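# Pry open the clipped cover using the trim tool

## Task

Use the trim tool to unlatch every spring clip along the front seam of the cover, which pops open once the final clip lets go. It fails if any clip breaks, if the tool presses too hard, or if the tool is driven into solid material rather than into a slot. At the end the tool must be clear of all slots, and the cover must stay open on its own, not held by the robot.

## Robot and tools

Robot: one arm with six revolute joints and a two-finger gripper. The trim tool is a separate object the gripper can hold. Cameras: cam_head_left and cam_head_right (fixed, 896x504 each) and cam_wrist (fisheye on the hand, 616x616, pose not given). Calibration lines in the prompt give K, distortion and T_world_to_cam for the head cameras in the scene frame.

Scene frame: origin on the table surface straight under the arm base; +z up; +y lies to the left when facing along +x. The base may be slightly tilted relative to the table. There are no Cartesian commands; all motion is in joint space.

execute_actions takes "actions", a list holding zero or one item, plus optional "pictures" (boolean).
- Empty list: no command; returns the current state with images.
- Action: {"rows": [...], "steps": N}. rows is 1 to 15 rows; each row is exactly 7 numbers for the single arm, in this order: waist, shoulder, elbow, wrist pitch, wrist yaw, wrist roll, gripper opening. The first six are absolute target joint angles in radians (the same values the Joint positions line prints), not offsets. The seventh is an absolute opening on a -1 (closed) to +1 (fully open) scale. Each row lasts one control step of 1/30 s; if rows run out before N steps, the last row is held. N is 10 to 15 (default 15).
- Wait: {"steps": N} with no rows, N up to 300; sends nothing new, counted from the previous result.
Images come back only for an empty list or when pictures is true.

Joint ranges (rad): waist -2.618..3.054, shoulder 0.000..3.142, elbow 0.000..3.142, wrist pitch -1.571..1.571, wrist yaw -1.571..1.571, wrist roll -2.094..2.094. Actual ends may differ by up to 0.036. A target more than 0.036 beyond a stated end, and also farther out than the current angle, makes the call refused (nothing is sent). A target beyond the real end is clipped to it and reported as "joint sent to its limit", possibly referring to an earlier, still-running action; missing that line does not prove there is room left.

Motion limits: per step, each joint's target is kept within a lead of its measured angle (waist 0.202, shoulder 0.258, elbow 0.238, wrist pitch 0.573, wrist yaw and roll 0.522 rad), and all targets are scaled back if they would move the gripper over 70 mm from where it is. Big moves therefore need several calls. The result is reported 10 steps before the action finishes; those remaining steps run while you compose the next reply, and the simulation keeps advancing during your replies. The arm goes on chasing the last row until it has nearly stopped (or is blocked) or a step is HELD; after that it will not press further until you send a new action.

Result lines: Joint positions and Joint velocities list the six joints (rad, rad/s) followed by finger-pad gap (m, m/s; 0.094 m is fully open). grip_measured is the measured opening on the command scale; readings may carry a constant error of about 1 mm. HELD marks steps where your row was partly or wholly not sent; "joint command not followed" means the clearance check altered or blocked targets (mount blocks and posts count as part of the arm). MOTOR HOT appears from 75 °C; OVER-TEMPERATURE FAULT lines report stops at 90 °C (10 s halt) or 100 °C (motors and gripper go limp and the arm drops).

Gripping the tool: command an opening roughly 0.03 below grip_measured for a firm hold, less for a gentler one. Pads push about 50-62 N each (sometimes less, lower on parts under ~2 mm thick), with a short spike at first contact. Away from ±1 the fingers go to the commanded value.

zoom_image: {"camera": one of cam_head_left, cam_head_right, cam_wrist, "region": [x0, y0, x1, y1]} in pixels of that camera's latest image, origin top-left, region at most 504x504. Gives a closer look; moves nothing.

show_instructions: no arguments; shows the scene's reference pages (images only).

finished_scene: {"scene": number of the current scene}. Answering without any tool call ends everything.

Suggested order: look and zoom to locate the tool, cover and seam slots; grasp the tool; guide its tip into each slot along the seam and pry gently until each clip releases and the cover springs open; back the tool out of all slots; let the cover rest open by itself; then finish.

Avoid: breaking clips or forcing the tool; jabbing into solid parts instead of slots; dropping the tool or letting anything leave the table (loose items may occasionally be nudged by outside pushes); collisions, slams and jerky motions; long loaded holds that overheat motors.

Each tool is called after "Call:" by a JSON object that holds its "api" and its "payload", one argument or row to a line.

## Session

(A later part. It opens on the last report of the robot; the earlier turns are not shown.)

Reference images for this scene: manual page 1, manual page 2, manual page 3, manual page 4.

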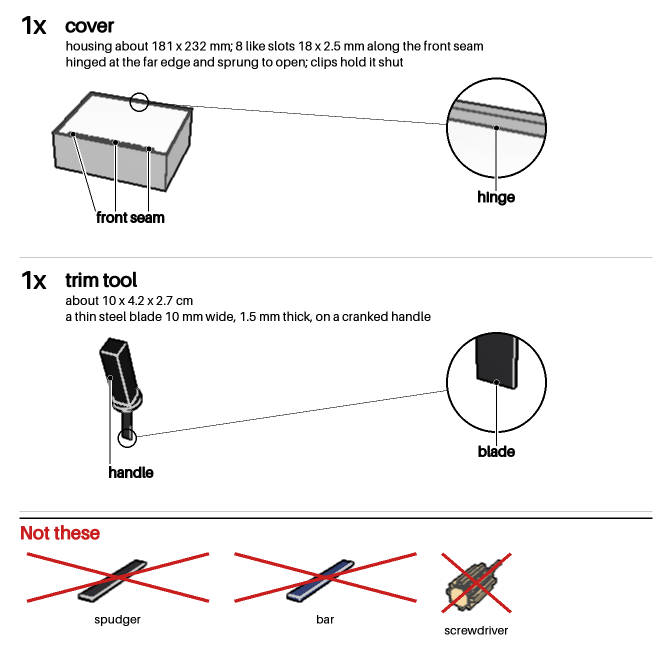

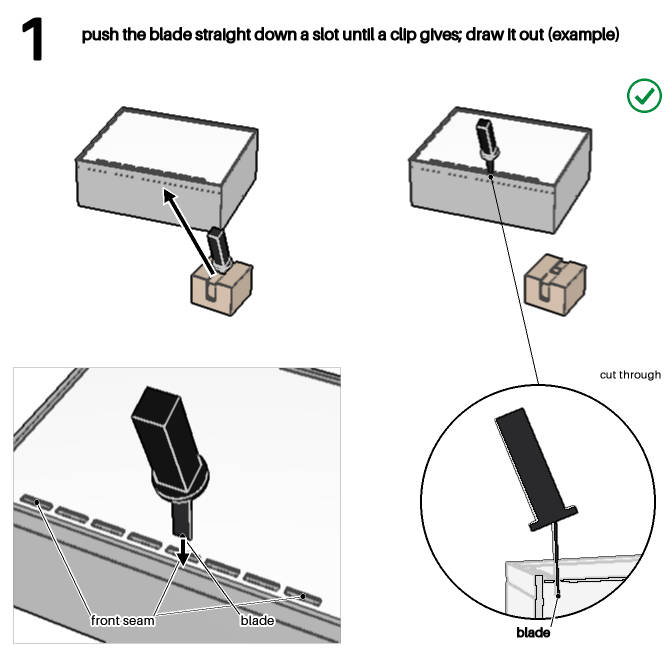

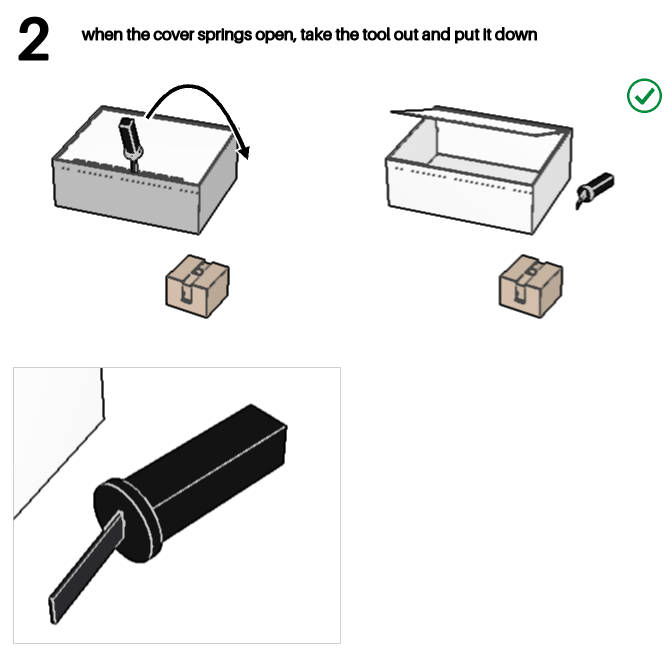

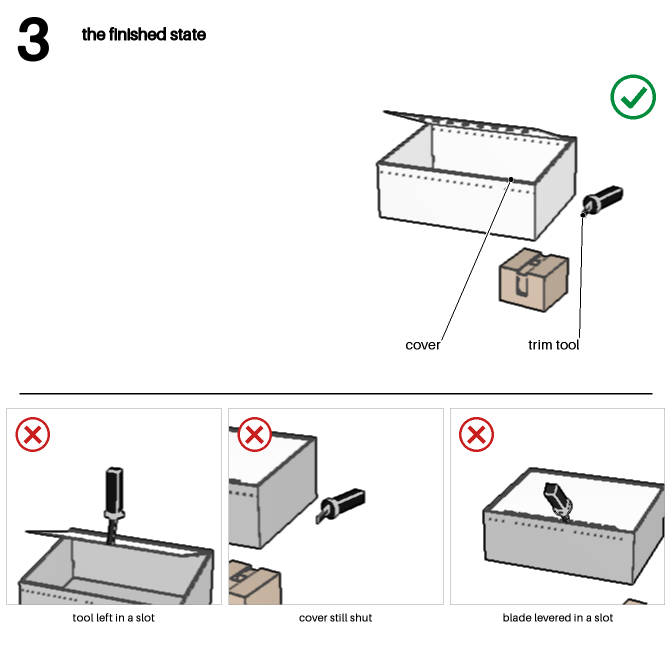

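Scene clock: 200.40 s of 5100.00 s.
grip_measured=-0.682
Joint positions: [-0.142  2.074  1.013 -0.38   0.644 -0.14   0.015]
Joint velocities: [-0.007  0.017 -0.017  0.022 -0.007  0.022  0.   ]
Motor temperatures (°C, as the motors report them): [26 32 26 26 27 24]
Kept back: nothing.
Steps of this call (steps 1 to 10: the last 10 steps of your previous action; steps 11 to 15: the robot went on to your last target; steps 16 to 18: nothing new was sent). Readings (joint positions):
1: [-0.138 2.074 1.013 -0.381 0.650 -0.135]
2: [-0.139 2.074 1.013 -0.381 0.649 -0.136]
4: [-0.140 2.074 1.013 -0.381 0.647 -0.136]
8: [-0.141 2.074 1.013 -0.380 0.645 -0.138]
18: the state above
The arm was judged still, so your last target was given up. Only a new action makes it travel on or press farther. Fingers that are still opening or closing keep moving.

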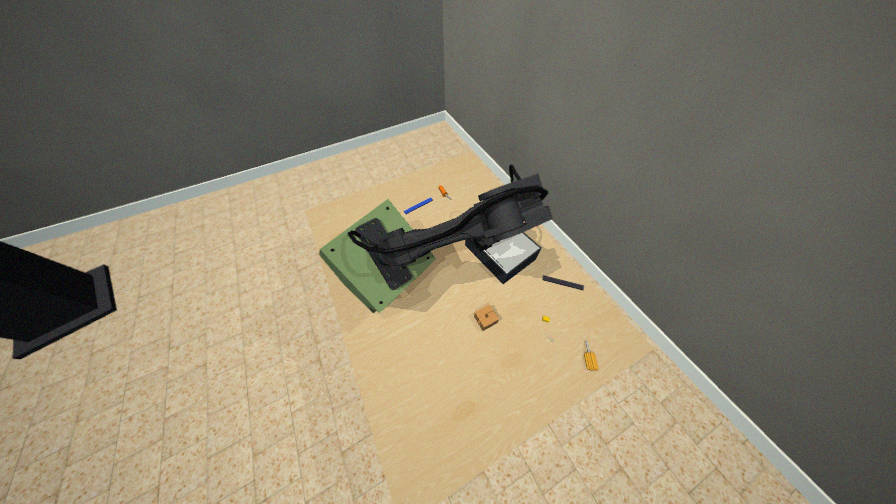

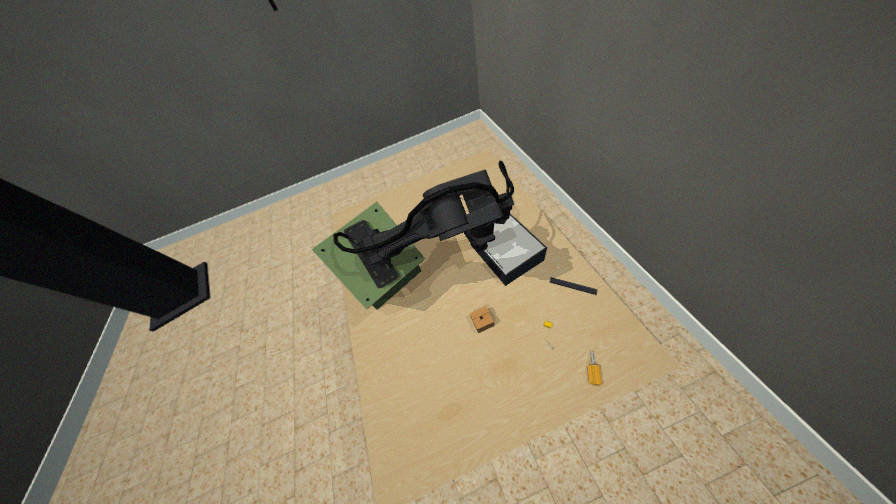

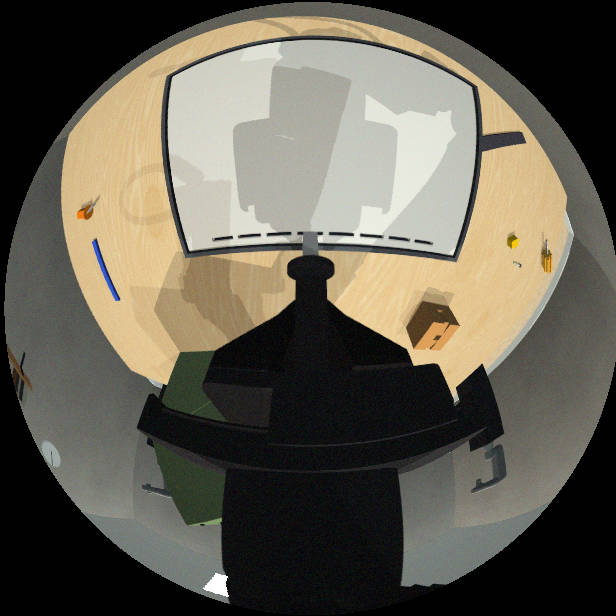

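Call:
{"api": "execute_actions", "payload": {
  "actions": [
    {"rows":[[-0.162,2.075,1.015,-0.351,0.627,-0.150,-0.715],[-0.163,2.075,1.015,-0.351,0.626,-0.150,-0.715],[-0.164,2.075,1.015,-0.351,0.626,-0.151,-0.715],[-0.165,2.075,1.015,-0.351,0.625,-0.151,-0.715],[-0.166,2.075,1.015,-0.350,0.625,-0.152,-0.715],[-0.167,2.075,1.015,-0.350,0.624,-0.152,-0.715],[-0.168,2.075,1.015,-0.350,0.623,-0.153,-0.715],[-0.169,2.075,1.015,-0.350,0.623,-0.153,-0.715],[-0.170,2.075,1.015,-0.350,0.622,-0.154,-0.715],[-0.171,2.075,1.015,-0.349,0.621,-0.154,-0.715],[-0.172,2.075,1.015,-0.349,0.621,-0.155,-0.715],[-0.173,2.075,1.015,-0.349,0.620,-0.155,-0.715]],"steps":13}
  ]
}}

Call:
{"api": "execute_actions", "payload": {
  "actions": [
    {"steps":16}
  ],
  "pictures": true
}}

Call:
{"api": "zoom_image", "payload": {
  "camera": "cam_wrist",
  "region": [241, 184, 381, 274]
}}

Scene clock: 201.13 s of 5100.00 s.
grip_measured=-0.682
Joint positions: [-0.142  2.074  1.013 -0.38   0.644 -0.14   0.015]
Joint velocities: [-0.012  0.002  0.017  0.051 -0.022 -0.037  0.001]
Motor temperatures (°C, as the motors report them): [26 32 26 26 27 24]
Steps of this call (steps 1 to 19: nothing new was sent; steps 20 to 22: the first 3 steps of this action). Readings (joint positions):
20: [-0.142 2.074 1.013 -0.380 0.644 -0.140]
21: [-0.142 2.074 1.013 -0.380 0.644 -0.140]
22: the state above

Scene clock: 201.67 s of 5100.00 s.
grip_measured=-0.682
Joint positions: [-0.147  2.074  1.013 -0.38   0.638 -0.145  0.015]
Joint velocities: [ 0.012  0.002  0.007  0.037 -0.007 -0.051  0.002]
Motor temperatures (°C, as the motors report them): [26 32 26 26 27 24]
Kept back: nothing.
Steps of this call (steps 1 to 10: the last 10 steps of your previous action; steps 11 to 15: the robot went on to your last target; step 16: nothing new was sent). Readings (joint positions):
1: [-0.143 2.074 1.013 -0.380 0.644 -0.140]
2: [-0.144 2.074 1.013 -0.380 0.643 -0.141]
4: [-0.145 2.074 1.013 -0.380 0.641 -0.142]
8: [-0.146 2.074 1.013 -0.380 0.639 -0.144]
16: the state above
The arm was judged still, so your last target was given up. Only a new action makes it travel on or press farther. Fingers that are still opening or closing keep moving.

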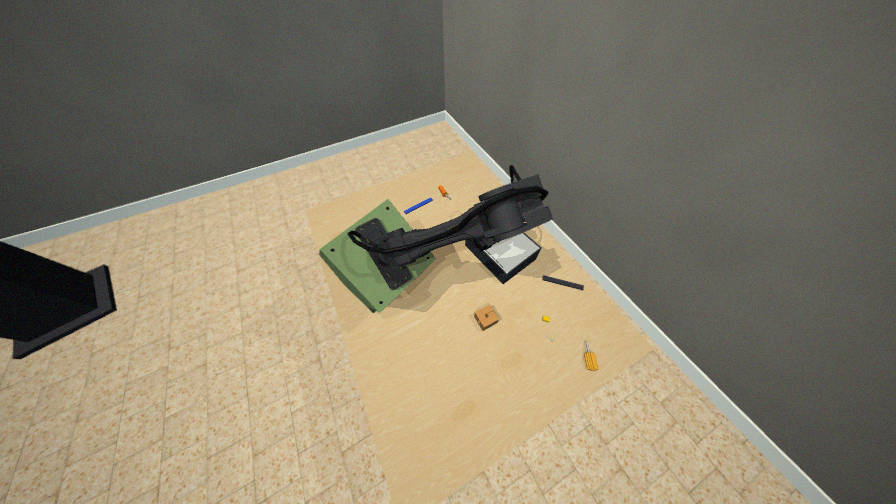

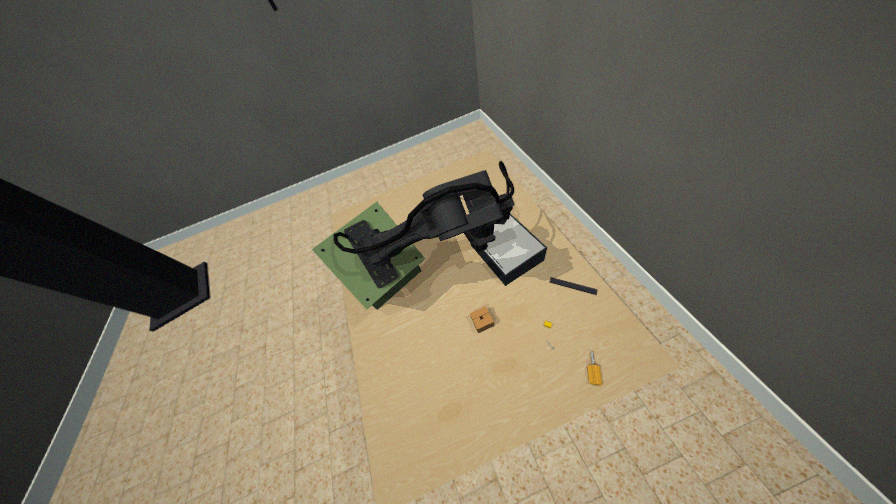

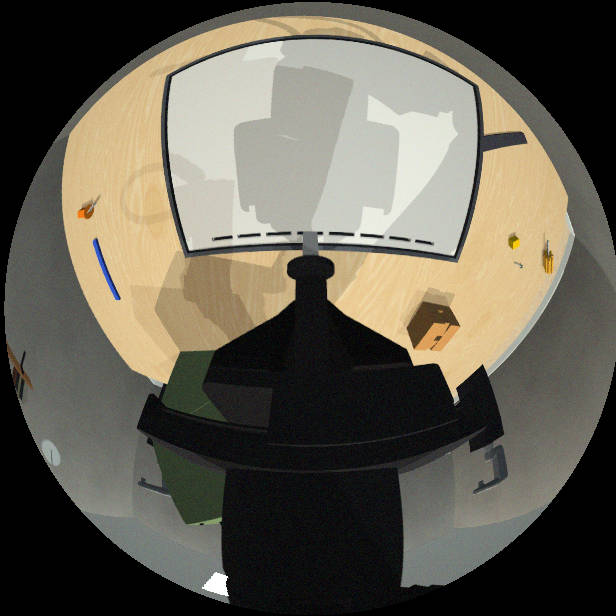

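Region (241, 184, 381, 274) of cam_wrist's 616x616 image, scaled by 3.600, with more detail than that image has; it fills the top 324 rows of this view, and the rest is white.

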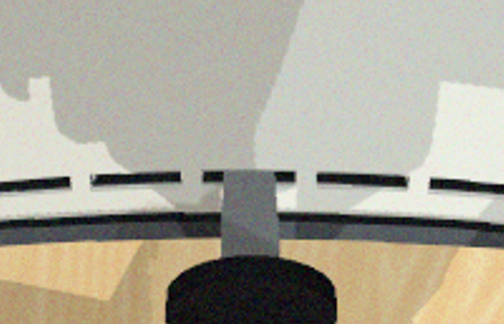

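Call:
{"api": "execute_actions", "payload": {
  "actions": [
    {"rows":[[-0.175,2.075,1.015,-0.349,0.621,-0.155,-0.715],[-0.176,2.075,1.015,-0.349,0.620,-0.155,-0.715],[-0.177,2.075,1.015,-0.349,0.620,-0.156,-0.715],[-0.178,2.075,1.015,-0.348,0.619,-0.156,-0.715],[-0.179,2.075,1.015,-0.348,0.619,-0.157,-0.715],[-0.180,2.075,1.015,-0.348,0.618,-0.157,-0.715],[-0.181,2.075,1.015,-0.348,0.618,-0.158,-0.715],[-0.182,2.075,1.015,-0.348,0.617,-0.158,-0.715]],"steps":10}
  ]
}}

Call:
{"api": "execute_actions", "payload": {
  "actions": [
    {"steps":16}
  ],
  "pictures": true
}}

Call:
{"api": "zoom_image", "payload": {
  "camera": "cam_wrist",
  "region": [241, 184, 381, 274]
}}

Scene clock: 202.37 s of 5100.00 s.
grip_measured=-0.682
Joint positions: [-0.147  2.074  1.013 -0.38   0.638 -0.145  0.015]
Joint velocities: [ 0.002  0.012 -0.002 -0.037  0.007 -0.022  0.   ]
Motor temperatures (°C, as the motors report them): [26 32 26 26 27 24]
Kept back: the last 10 steps of this action.
Steps of this call (steps 1 to 21: nothing new was sent). Readings (joint positions):
1: [-0.147 2.074 1.013 -0.380 0.638 -0.145]
2: [-0.147 2.074 1.013 -0.380 0.638 -0.145]
4: [-0.147 2.074 1.013 -0.380 0.638 -0.145]
8: [-0.147 2.074 1.013 -0.380 0.638 -0.145]
21: the state above

Scene clock: 202.90 s of 5100.00 s.
grip_measured=-0.682
Joint positions: [-0.154  2.068  1.013 -0.379  0.625 -0.15   0.015]
Joint velocities: [-0.002  0.017 -0.012 -0.037 -0.037  0.007 -0.001]
Motor temperatures (°C, as the motors report them): [26 32 26 26 27 24]
Kept back: nothing.
Steps of this call (steps 1 to 10: the last 10 steps of your previous action; steps 11 to 16: the robot went on to your last target). Readings (joint positions):
1: [-0.147 2.074 1.013 -0.380 0.638 -0.145]
2: [-0.147 2.074 1.013 -0.380 0.638 -0.145]
4: [-0.148 2.074 1.013 -0.380 0.638 -0.145]
8: [-0.152 2.070 1.013 -0.379 0.630 -0.148]
16: the state above

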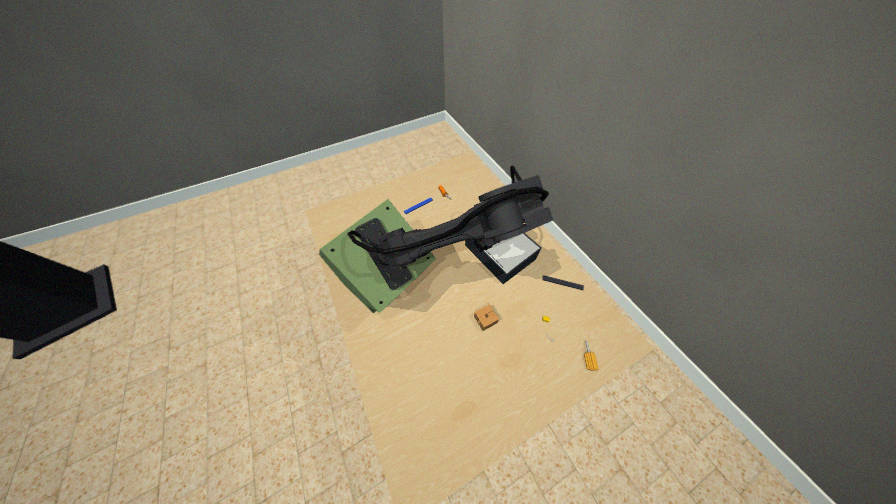

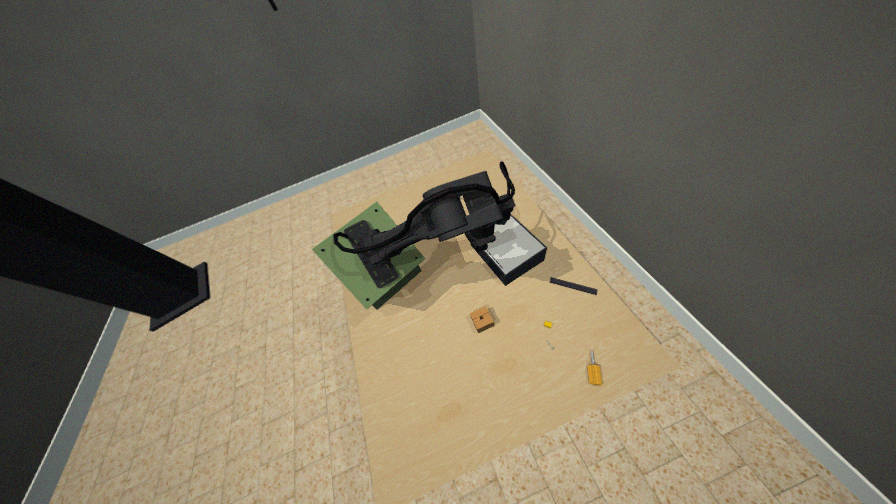

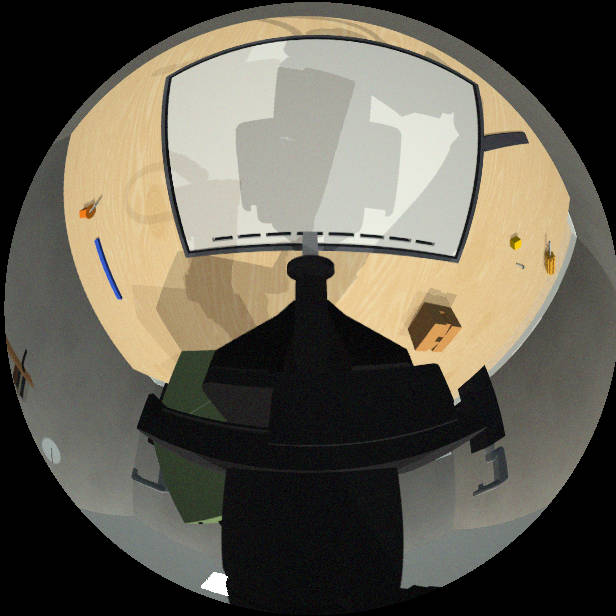

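Region (241, 184, 381, 274) of cam_wrist's 616x616 image, scaled by 3.600, with more detail than that image has; it fills the top 324 rows of this view, and the rest is white.

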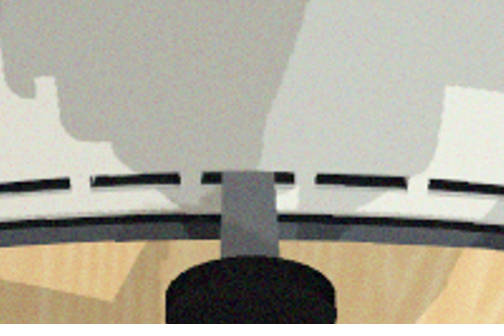

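Call:
{"api": "zoom_image", "payload": {
  "camera": "cam_wrist",
  "region": [261, 214, 361, 314]
}}

Region (261, 214, 361, 314) of cam_wrist's 616x616 image, scaled by 5.040, with more detail than that image has.

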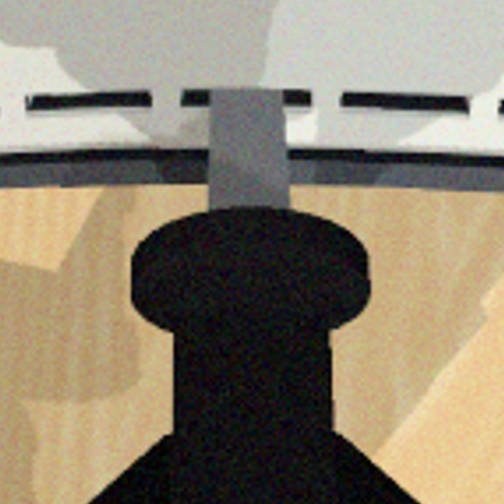

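Call:
{"api": "execute_actions", "payload": {
  "actions": [
    {"rows":[[-0.183,2.076,1.015,-0.347,0.610,-0.160,-0.715],[-0.183,2.076,1.015,-0.347,0.610,-0.160,-0.715],[-0.184,2.077,1.015,-0.347,0.609,-0.161,-0.715],[-0.184,2.077,1.015,-0.346,0.609,-0.161,-0.715],[-0.185,2.078,1.015,-0.346,0.608,-0.162,-0.715],[-0.185,2.078,1.015,-0.346,0.608,-0.162,-0.715],[-0.186,2.079,1.015,-0.345,0.607,-0.163,-0.715],[-0.186,2.079,1.015,-0.345,0.607,-0.163,-0.715]],"steps":10}
  ]
}}

Call:
{"api": "execute_actions", "payload": {
  "actions": [
    {"steps":16}
  ],
  "pictures": true
}}

Call:
{"api": "zoom_image", "payload": {
  "camera": "cam_wrist",
  "region": [261, 214, 361, 314]
}}

Scene clock: 208.70 s of 5100.00 s.
grip_measured=-0.682
Joint positions: [-0.154  2.068  1.013 -0.379  0.625 -0.15   0.015]
Joint velocities: [-0.007  0.007  0.002 -0.066 -0.051 -0.037 -0.   ]
Motor temperatures (°C, as the motors report them): [26 31 26 26 27 24]
Kept back: the last 10 steps of this action.
Steps of this call (steps 1 to 15: the robot went on to your last target; steps 16 to 90: nothing new was sent; then 2.80 s passed at rest). Readings (joint positions):
1: [-0.154 2.068 1.013 -0.379 0.625 -0.150]
2: [-0.154 2.068 1.013 -0.379 0.625 -0.150]
4: [-0.154 2.068 1.013 -0.379 0.625 -0.150]
8: [-0.154 2.068 1.013 -0.379 0.625 -0.150]
90: the state above

Scene clock: 209.23 s of 5100.00 s.
grip_measured=-0.682
Joint positions: [-0.17   2.068  1.013 -0.364  0.605 -0.161  0.015]
Joint velocities: [-0.012  0.002 -0.012  0.007 -0.081 -0.007 -0.   ]
Motor temperatures (°C, as the motors report them): [26 31 26 26 27 24]
Kept back: nothing.
Steps of this call (steps 1 to 10: the last 10 steps of your previous action; steps 11 to 16: the robot went on to your last target). Readings (joint positions):
1: [-0.154 2.068 1.013 -0.379 0.625 -0.150]
2: [-0.154 2.068 1.013 -0.379 0.625 -0.150]
4: [-0.154 2.068 1.013 -0.379 0.625 -0.151]
8: [-0.156 2.068 1.013 -0.378 0.622 -0.153]
16: the state above

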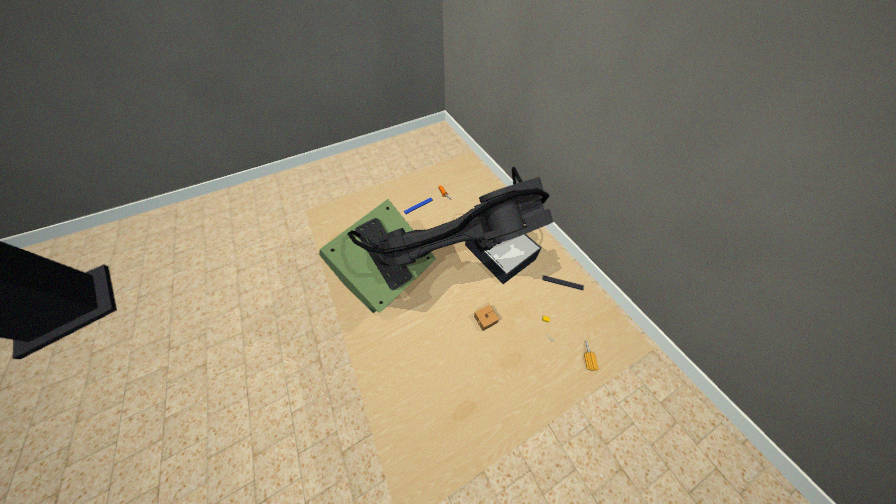

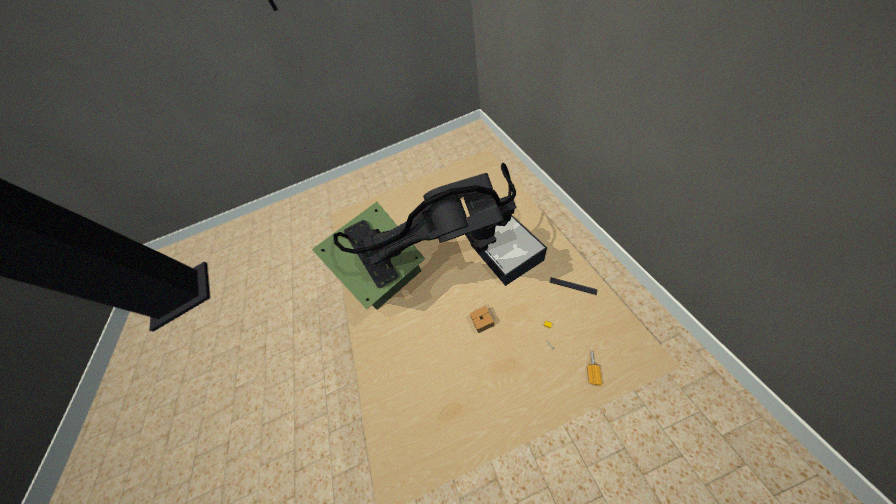

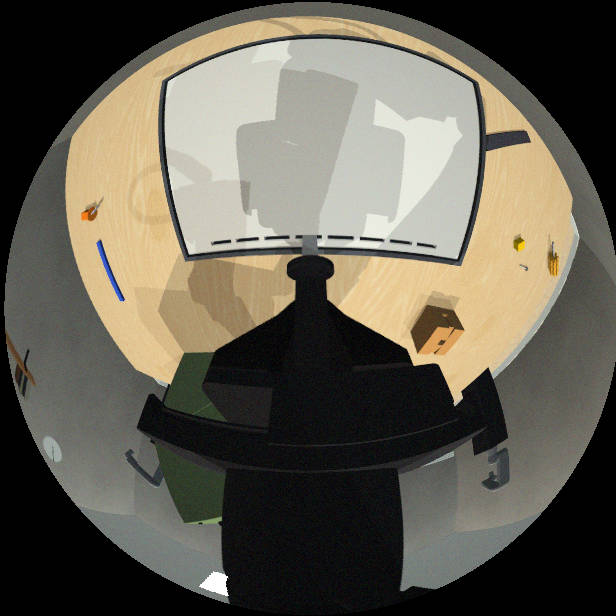

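Region (261, 214, 361, 314) of cam_wrist's 616x616 image, scaled by 5.040, with more detail than that image has.

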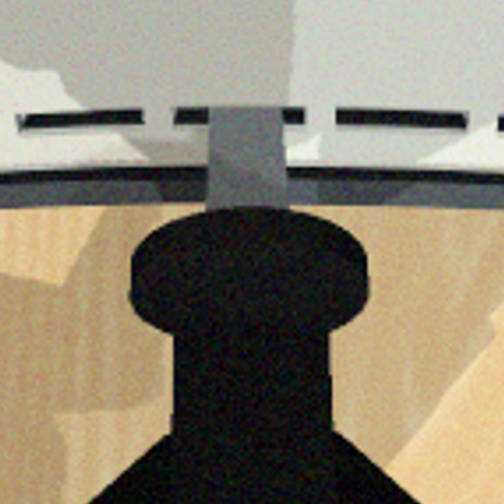

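Call:
{"api": "execute_actions", "payload": {
  "actions": [
    {"rows":[[-0.152,2.078,1.015,-0.382,0.621,-0.148,-0.715],[-0.148,2.078,1.015,-0.384,0.627,-0.144,-0.715],[-0.144,2.078,1.015,-0.387,0.632,-0.141,-0.715],[-0.140,2.078,1.015,-0.389,0.638,-0.137,-0.715],[-0.136,2.078,1.015,-0.391,0.643,-0.133,-0.715],[-0.132,2.078,1.015,-0.393,0.648,-0.129,-0.715],[-0.128,2.078,1.015,-0.395,0.654,-0.125,-0.715],[-0.124,2.078,1.015,-0.398,0.659,-0.122,-0.715],[-0.120,2.078,1.015,-0.400,0.665,-0.118,-0.715],[-0.116,2.078,1.015,-0.402,0.670,-0.114,-0.715],[-0.112,2.078,1.015,-0.404,0.675,-0.110,-0.715],[-0.108,2.078,1.015,-0.406,0.681,-0.106,-0.715],[-0.104,2.078,1.015,-0.409,0.686,-0.103,-0.715],[-0.100,2.078,1.015,-0.411,0.692,-0.099,-0.715],[-0.096,2.078,1.015,-0.413,0.697,-0.095,-0.715]],"steps":15}
  ]
}}

Call:
{"api": "execute_actions", "payload": {
  "actions": [
    {"steps":25}
  ],
  "pictures": true
}}

Call:
{"api": "zoom_image", "payload": {
  "camera": "cam_wrist",
  "region": [241, 184, 381, 274]
}}

Scene clock: 210.77 s of 5100.00 s.
grip_measured=-0.682
Joint positions: [-0.163  2.068  1.013 -0.364  0.612 -0.157  0.015]
Joint velocities: [ 0.032 -0.007  0.007  0.007  0.066  0.051 -0.001]
Motor temperatures (°C, as the motors report them): [26 31 26 26 27 24]
Steps of this call (steps 1 to 15: the robot went on to your last target; steps 16 to 41: nothing new was sent; steps 42 to 46: the first 5 steps of this action). Readings (joint positions):
42: [-0.169 2.068 1.013 -0.364 0.605 -0.161]
43: [-0.168 2.068 1.013 -0.364 0.606 -0.161]
45: [-0.165 2.068 1.013 -0.364 0.610 -0.158]
46: the state above

Scene clock: 211.60 s of 5100.00 s.
grip_measured=-0.681
Joint positions: [-0.113  2.068  1.013 -0.396  0.685 -0.105  0.015]
Joint velocities: [-0.002 -0.002  0.002 -0.022 -0.022  0.051  0.   ]
Motor temperatures (°C, as the motors report them): [26 31 26 26 27 24]
Kept back: nothing.
Steps of this call (steps 1 to 10: the last 10 steps of your previous action; steps 11 to 25: the robot went on to your last target). Readings (joint positions):
1: [-0.162 2.068 1.013 -0.364 0.614 -0.154]
2: [-0.159 2.068 1.013 -0.364 0.618 -0.152]
4: [-0.153 2.068 1.013 -0.368 0.627 -0.146]
8: [-0.135 2.068 1.013 -0.384 0.651 -0.130]
25: the state above

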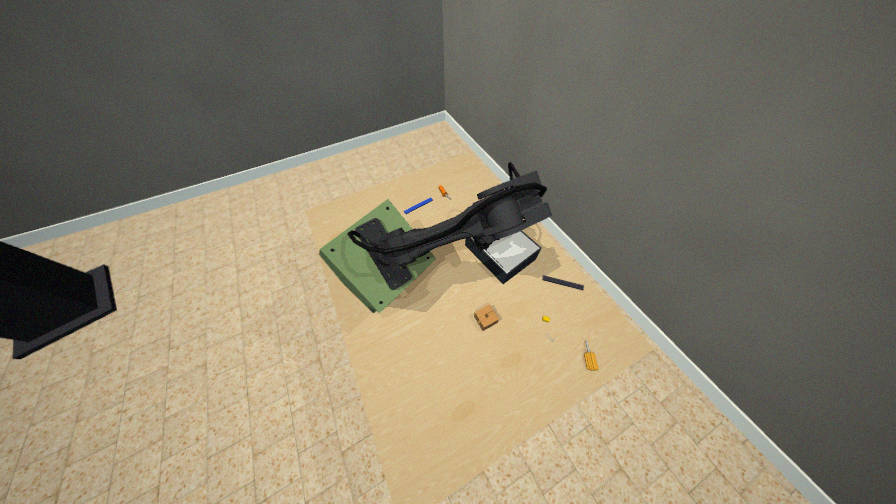

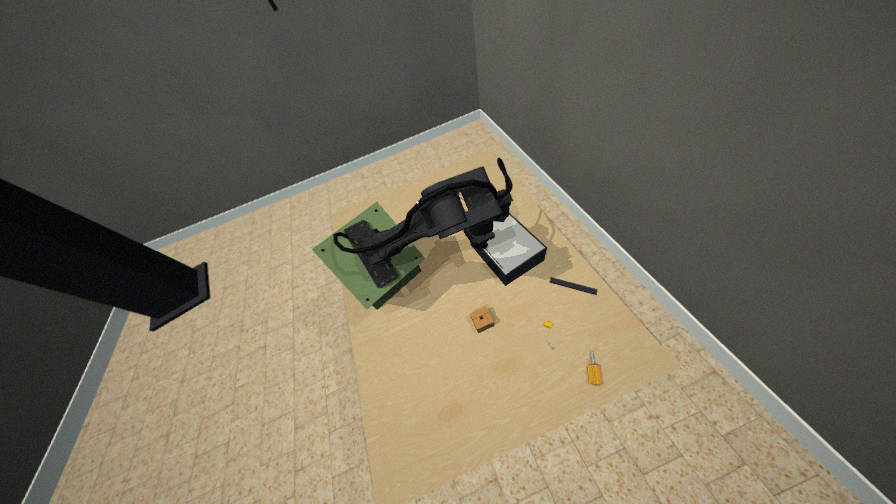

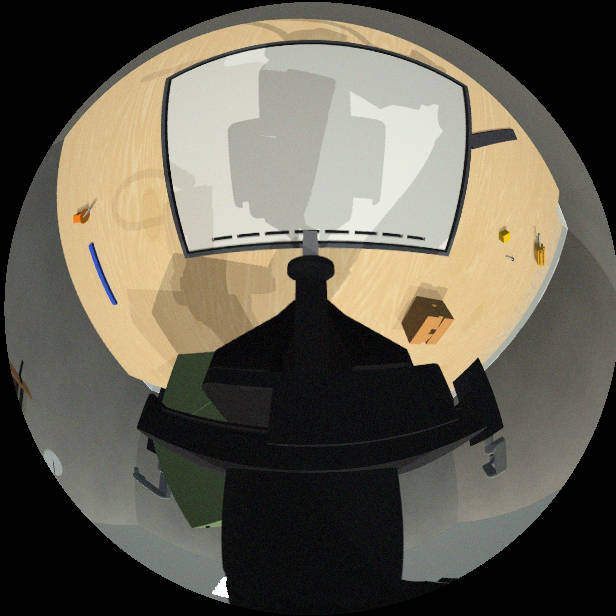

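Region (241, 184, 381, 274) of cam_wrist's 616x616 image, scaled by 3.600, with more detail than that image has; it fills the top 324 rows of this view, and the rest is white.

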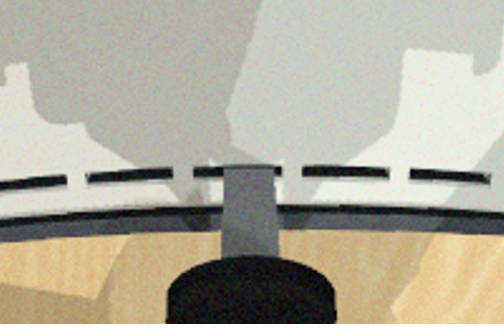

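Call:
{"api": "execute_actions", "payload": {
  "actions": [
    {"rows":[[-0.097,2.078,1.015,-0.414,0.699,-0.094,-0.715],[-0.094,2.078,1.015,-0.416,0.702,-0.092,-0.715],[-0.091,2.078,1.015,-0.418,0.705,-0.089,-0.715],[-0.088,2.078,1.015,-0.420,0.708,-0.087,-0.715],[-0.085,2.078,1.015,-0.422,0.711,-0.084,-0.715],[-0.082,2.078,1.015,-0.424,0.714,-0.082,-0.715],[-0.079,2.078,1.015,-0.426,0.717,-0.079,-0.715],[-0.076,2.078,1.015,-0.428,0.720,-0.077,-0.715],[-0.073,2.078,1.015,-0.430,0.723,-0.074,-0.715],[-0.070,2.078,1.015,-0.432,0.726,-0.071,-0.715],[-0.066,2.080,1.015,-0.432,0.728,-0.067,-0.715],[-0.062,2.082,1.015,-0.433,0.729,-0.063,-0.715],[-0.058,2.085,1.015,-0.433,0.730,-0.059,-0.715],[-0.054,2.088,1.015,-0.433,0.730,-0.054,-0.715],[-0.050,2.092,1.015,-0.433,0.731,-0.050,-0.715]],"steps":15}
  ]
}}

Call:
{"api": "execute_actions", "payload": {
  "actions": [
    {"rows":[[-0.046,2.096,1.015,-0.434,0.731,-0.046,-0.715],[-0.042,2.100,1.015,-0.434,0.732,-0.041,-0.715],[-0.038,2.104,1.015,-0.434,0.732,-0.037,-0.715],[-0.034,2.108,1.015,-0.434,0.733,-0.032,-0.715],[-0.030,2.112,1.015,-0.434,0.733,-0.028,-0.715],[-0.026,2.116,1.015,-0.434,0.733,-0.023,-0.715],[-0.022,2.120,1.015,-0.434,0.734,-0.019,-0.715],[-0.019,2.124,1.015,-0.434,0.734,-0.014,-0.715],[-0.016,2.127,1.015,-0.434,0.734,-0.010,-0.715],[-0.016,2.130,1.015,-0.434,0.734,-0.008,-0.715]],"steps":12}
  ]
}}

Call:
{"api": "execute_actions", "payload": {
  "actions": [
    {"steps":30}
  ],
  "pictures": true
}}

Call:
{"api": "zoom_image", "payload": {
  "camera": "cam_wrist",
  "region": [241, 184, 381, 274]
}}

Scene clock: 213.40 s of 5100.00 s.
grip_measured=-0.681
Joint positions: [-0.112  2.068  1.013 -0.4    0.692 -0.1    0.015]
Joint velocities: [ 0.051  0.007  0.002 -0.022  0.037  0.007 -0.   ]
Motor temperatures (°C, as the motors report them): [26 31 26 26 27 24]
Steps of this call (steps 1 to 15: the robot went on to your last target; steps 16 to 49: nothing new was sent; steps 50 to 54: the first 5 steps of this action). Readings (joint positions):
50: [-0.113 2.068 1.013 -0.396 0.686 -0.104]
51: [-0.113 2.068 1.013 -0.397 0.687 -0.103]
53: [-0.113 2.068 1.013 -0.398 0.690 -0.101]
54: the state above

Scene clock: 213.80 s of 5100.00 s.
grip_measured=-0.681
Joint positions: [-0.07   2.072  1.013 -0.414  0.717 -0.066  0.015]
Joint velocities: [ 0.115  0.076 -0.002 -0.037  0.007  0.168  0.   ]
Motor temperatures (°C, as the motors report them): [26 31 26 26 27 24]
Steps of this call (steps 1 to 10: the last 10 steps of your previous action; steps 11 to 12: the first 2 steps of this action). Readings (joint positions):
11: [-0.073 2.070 1.013 -0.414 0.716 -0.071]
12: the state above

Scene clock: 214.80 s of 5100.00 s.
grip_measured=-0.681
Joint positions: [-0.035  2.116  1.013 -0.418  0.722 -0.018  0.015]
Joint velocities: [ 0.007 -0.002 -0.002 -0.051 -0.037 -0.066  0.001]
Motor temperatures (°C, as the motors report them): [26 31 26 26 27 24]
Kept back: nothing.
Steps of this call (steps 1 to 10: the last 10 steps of your previous action; steps 11 to 30: the robot went on to your last target). Readings (joint positions):
1: [-0.065 2.076 1.013 -0.414 0.718 -0.063]
2: [-0.062 2.081 1.013 -0.414 0.719 -0.058]
4: [-0.054 2.092 1.013 -0.415 0.720 -0.050]
8: [-0.039 2.110 1.013 -0.417 0.721 -0.033]
30: the state above
The arm was judged still, so your last target was given up. Only a new action makes it travel on or press farther. Fingers that are still opening or closing keep moving.

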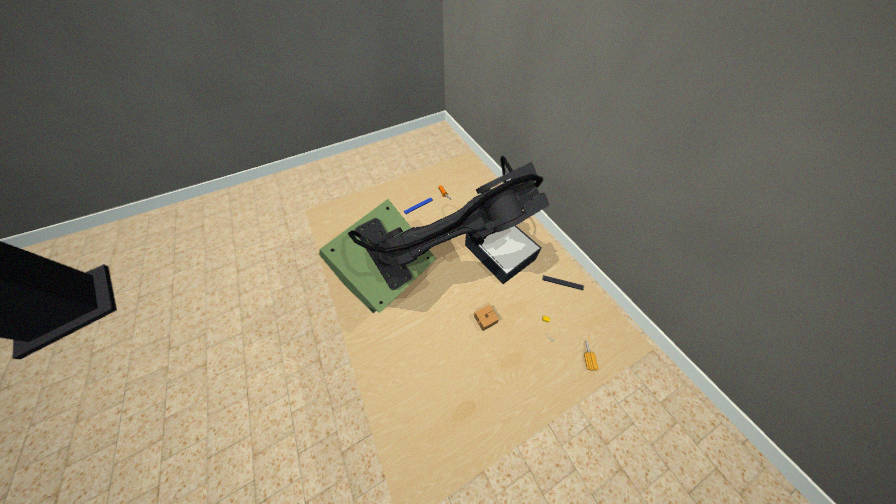

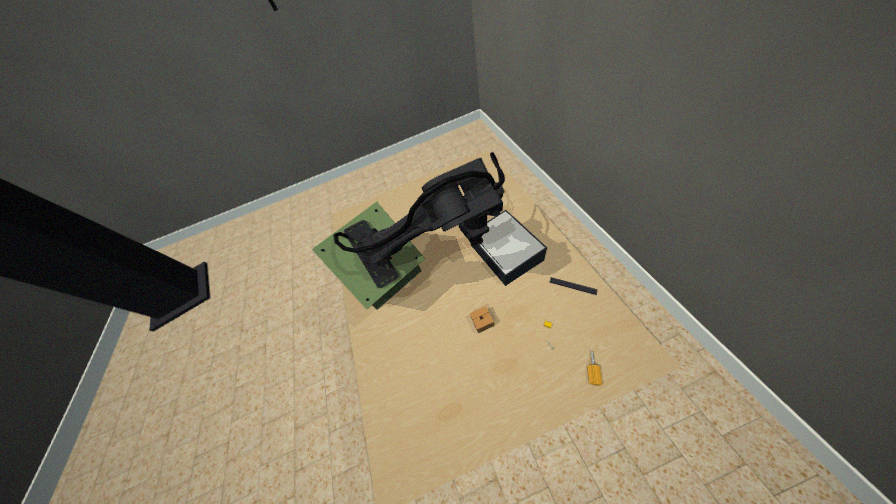

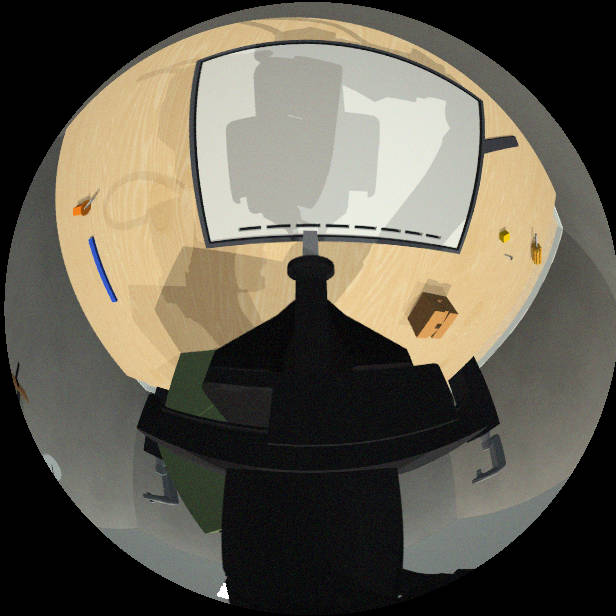

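Region (241, 184, 381, 274) of cam_wrist's 616x616 image, scaled by 3.600, with more detail than that image has; it fills the top 324 rows of this view, and the rest is white.

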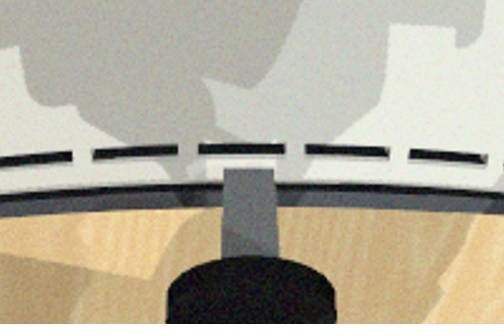

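Call:
{"api": "execute_actions", "payload": {
  "actions": [
    {"rows":[[-0.030,2.118,1.015,-0.400,0.708,-0.018,-0.715],[-0.030,2.118,1.015,-0.397,0.706,-0.018,-0.715],[-0.030,2.118,1.015,-0.394,0.704,-0.018,-0.715],[-0.030,2.118,1.015,-0.391,0.702,-0.018,-0.715],[-0.030,2.118,1.015,-0.388,0.701,-0.018,-0.715]],"steps":12}
  ]
}}

Call:
{"api": "execute_actions", "payload": {
  "actions": [
    {"steps":22}
  ],
  "pictures": true
}}

Call:
{"api": "zoom_image", "payload": {
  "camera": "cam_wrist",
  "region": [241, 184, 381, 274]
}}

Scene clock: 215.87 s of 5100.00 s.
grip_measured=-0.681
Joint positions: [-0.035  2.116  1.013 -0.418  0.721 -0.017  0.015]
Joint velocities: [-0.002  0.007 -0.002 -0.037 -0.037 -0.007 -0.001]
Motor temperatures (°C, as the motors report them): [26 31 26 26 27 24]
Steps of this call (steps 1 to 30: nothing new was sent; steps 31 to 32: the first 2 steps of this action). Readings (joint positions):
31: [-0.035 2.116 1.013 -0.418 0.722 -0.017]
32: the state above

Scene clock: 216.60 s of 5100.00 s.
grip_measured=-0.681
Joint positions: [-0.035  2.116  1.013 -0.405  0.712 -0.017  0.015]
Joint velocities: [-0.012 -0.002 -0.017  0.022 -0.022  0.007  0.   ]
Motor temperatures (°C, as the motors report them): [26 31 26 26 27 24]
Kept back: nothing.
Steps of this call (steps 1 to 10: the last 10 steps of your previous action; steps 11 to 22: the robot went on to your last target). Readings (joint positions):
1: [-0.035 2.116 1.013 -0.417 0.720 -0.017]
2: [-0.035 2.116 1.013 -0.415 0.719 -0.017]
4: [-0.035 2.116 1.013 -0.412 0.716 -0.017]
8: [-0.035 2.116 1.013 -0.408 0.714 -0.017]
22: the state above

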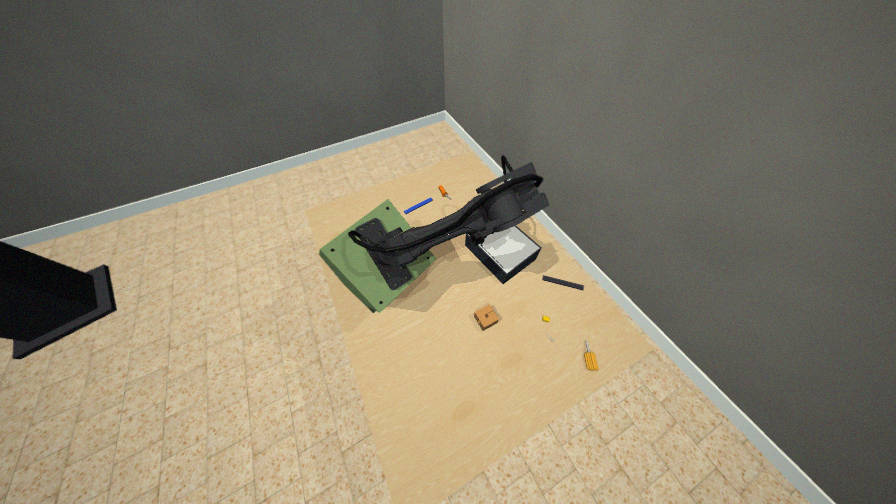

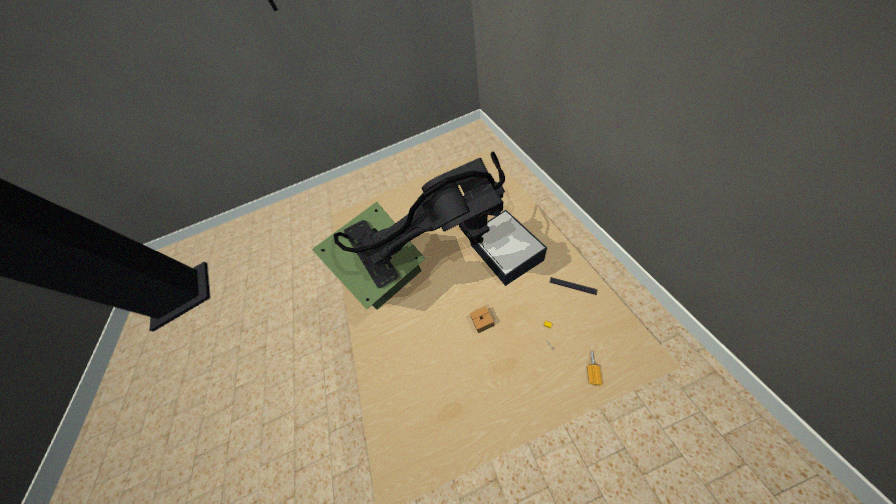

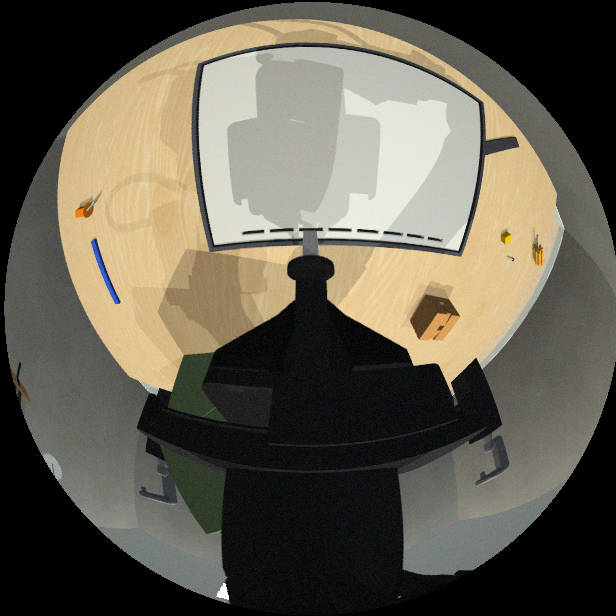

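Region (241, 184, 381, 274) of cam_wrist's 616x616 image, scaled by 3.600, with more detail than that image has; it fills the top 324 rows of this view, and the rest is white.

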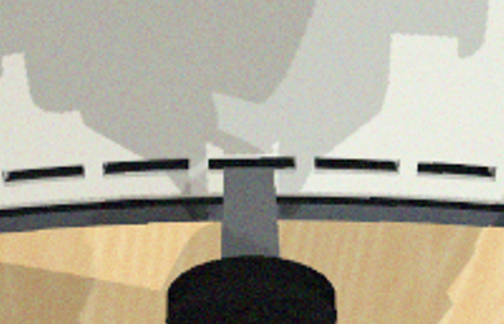

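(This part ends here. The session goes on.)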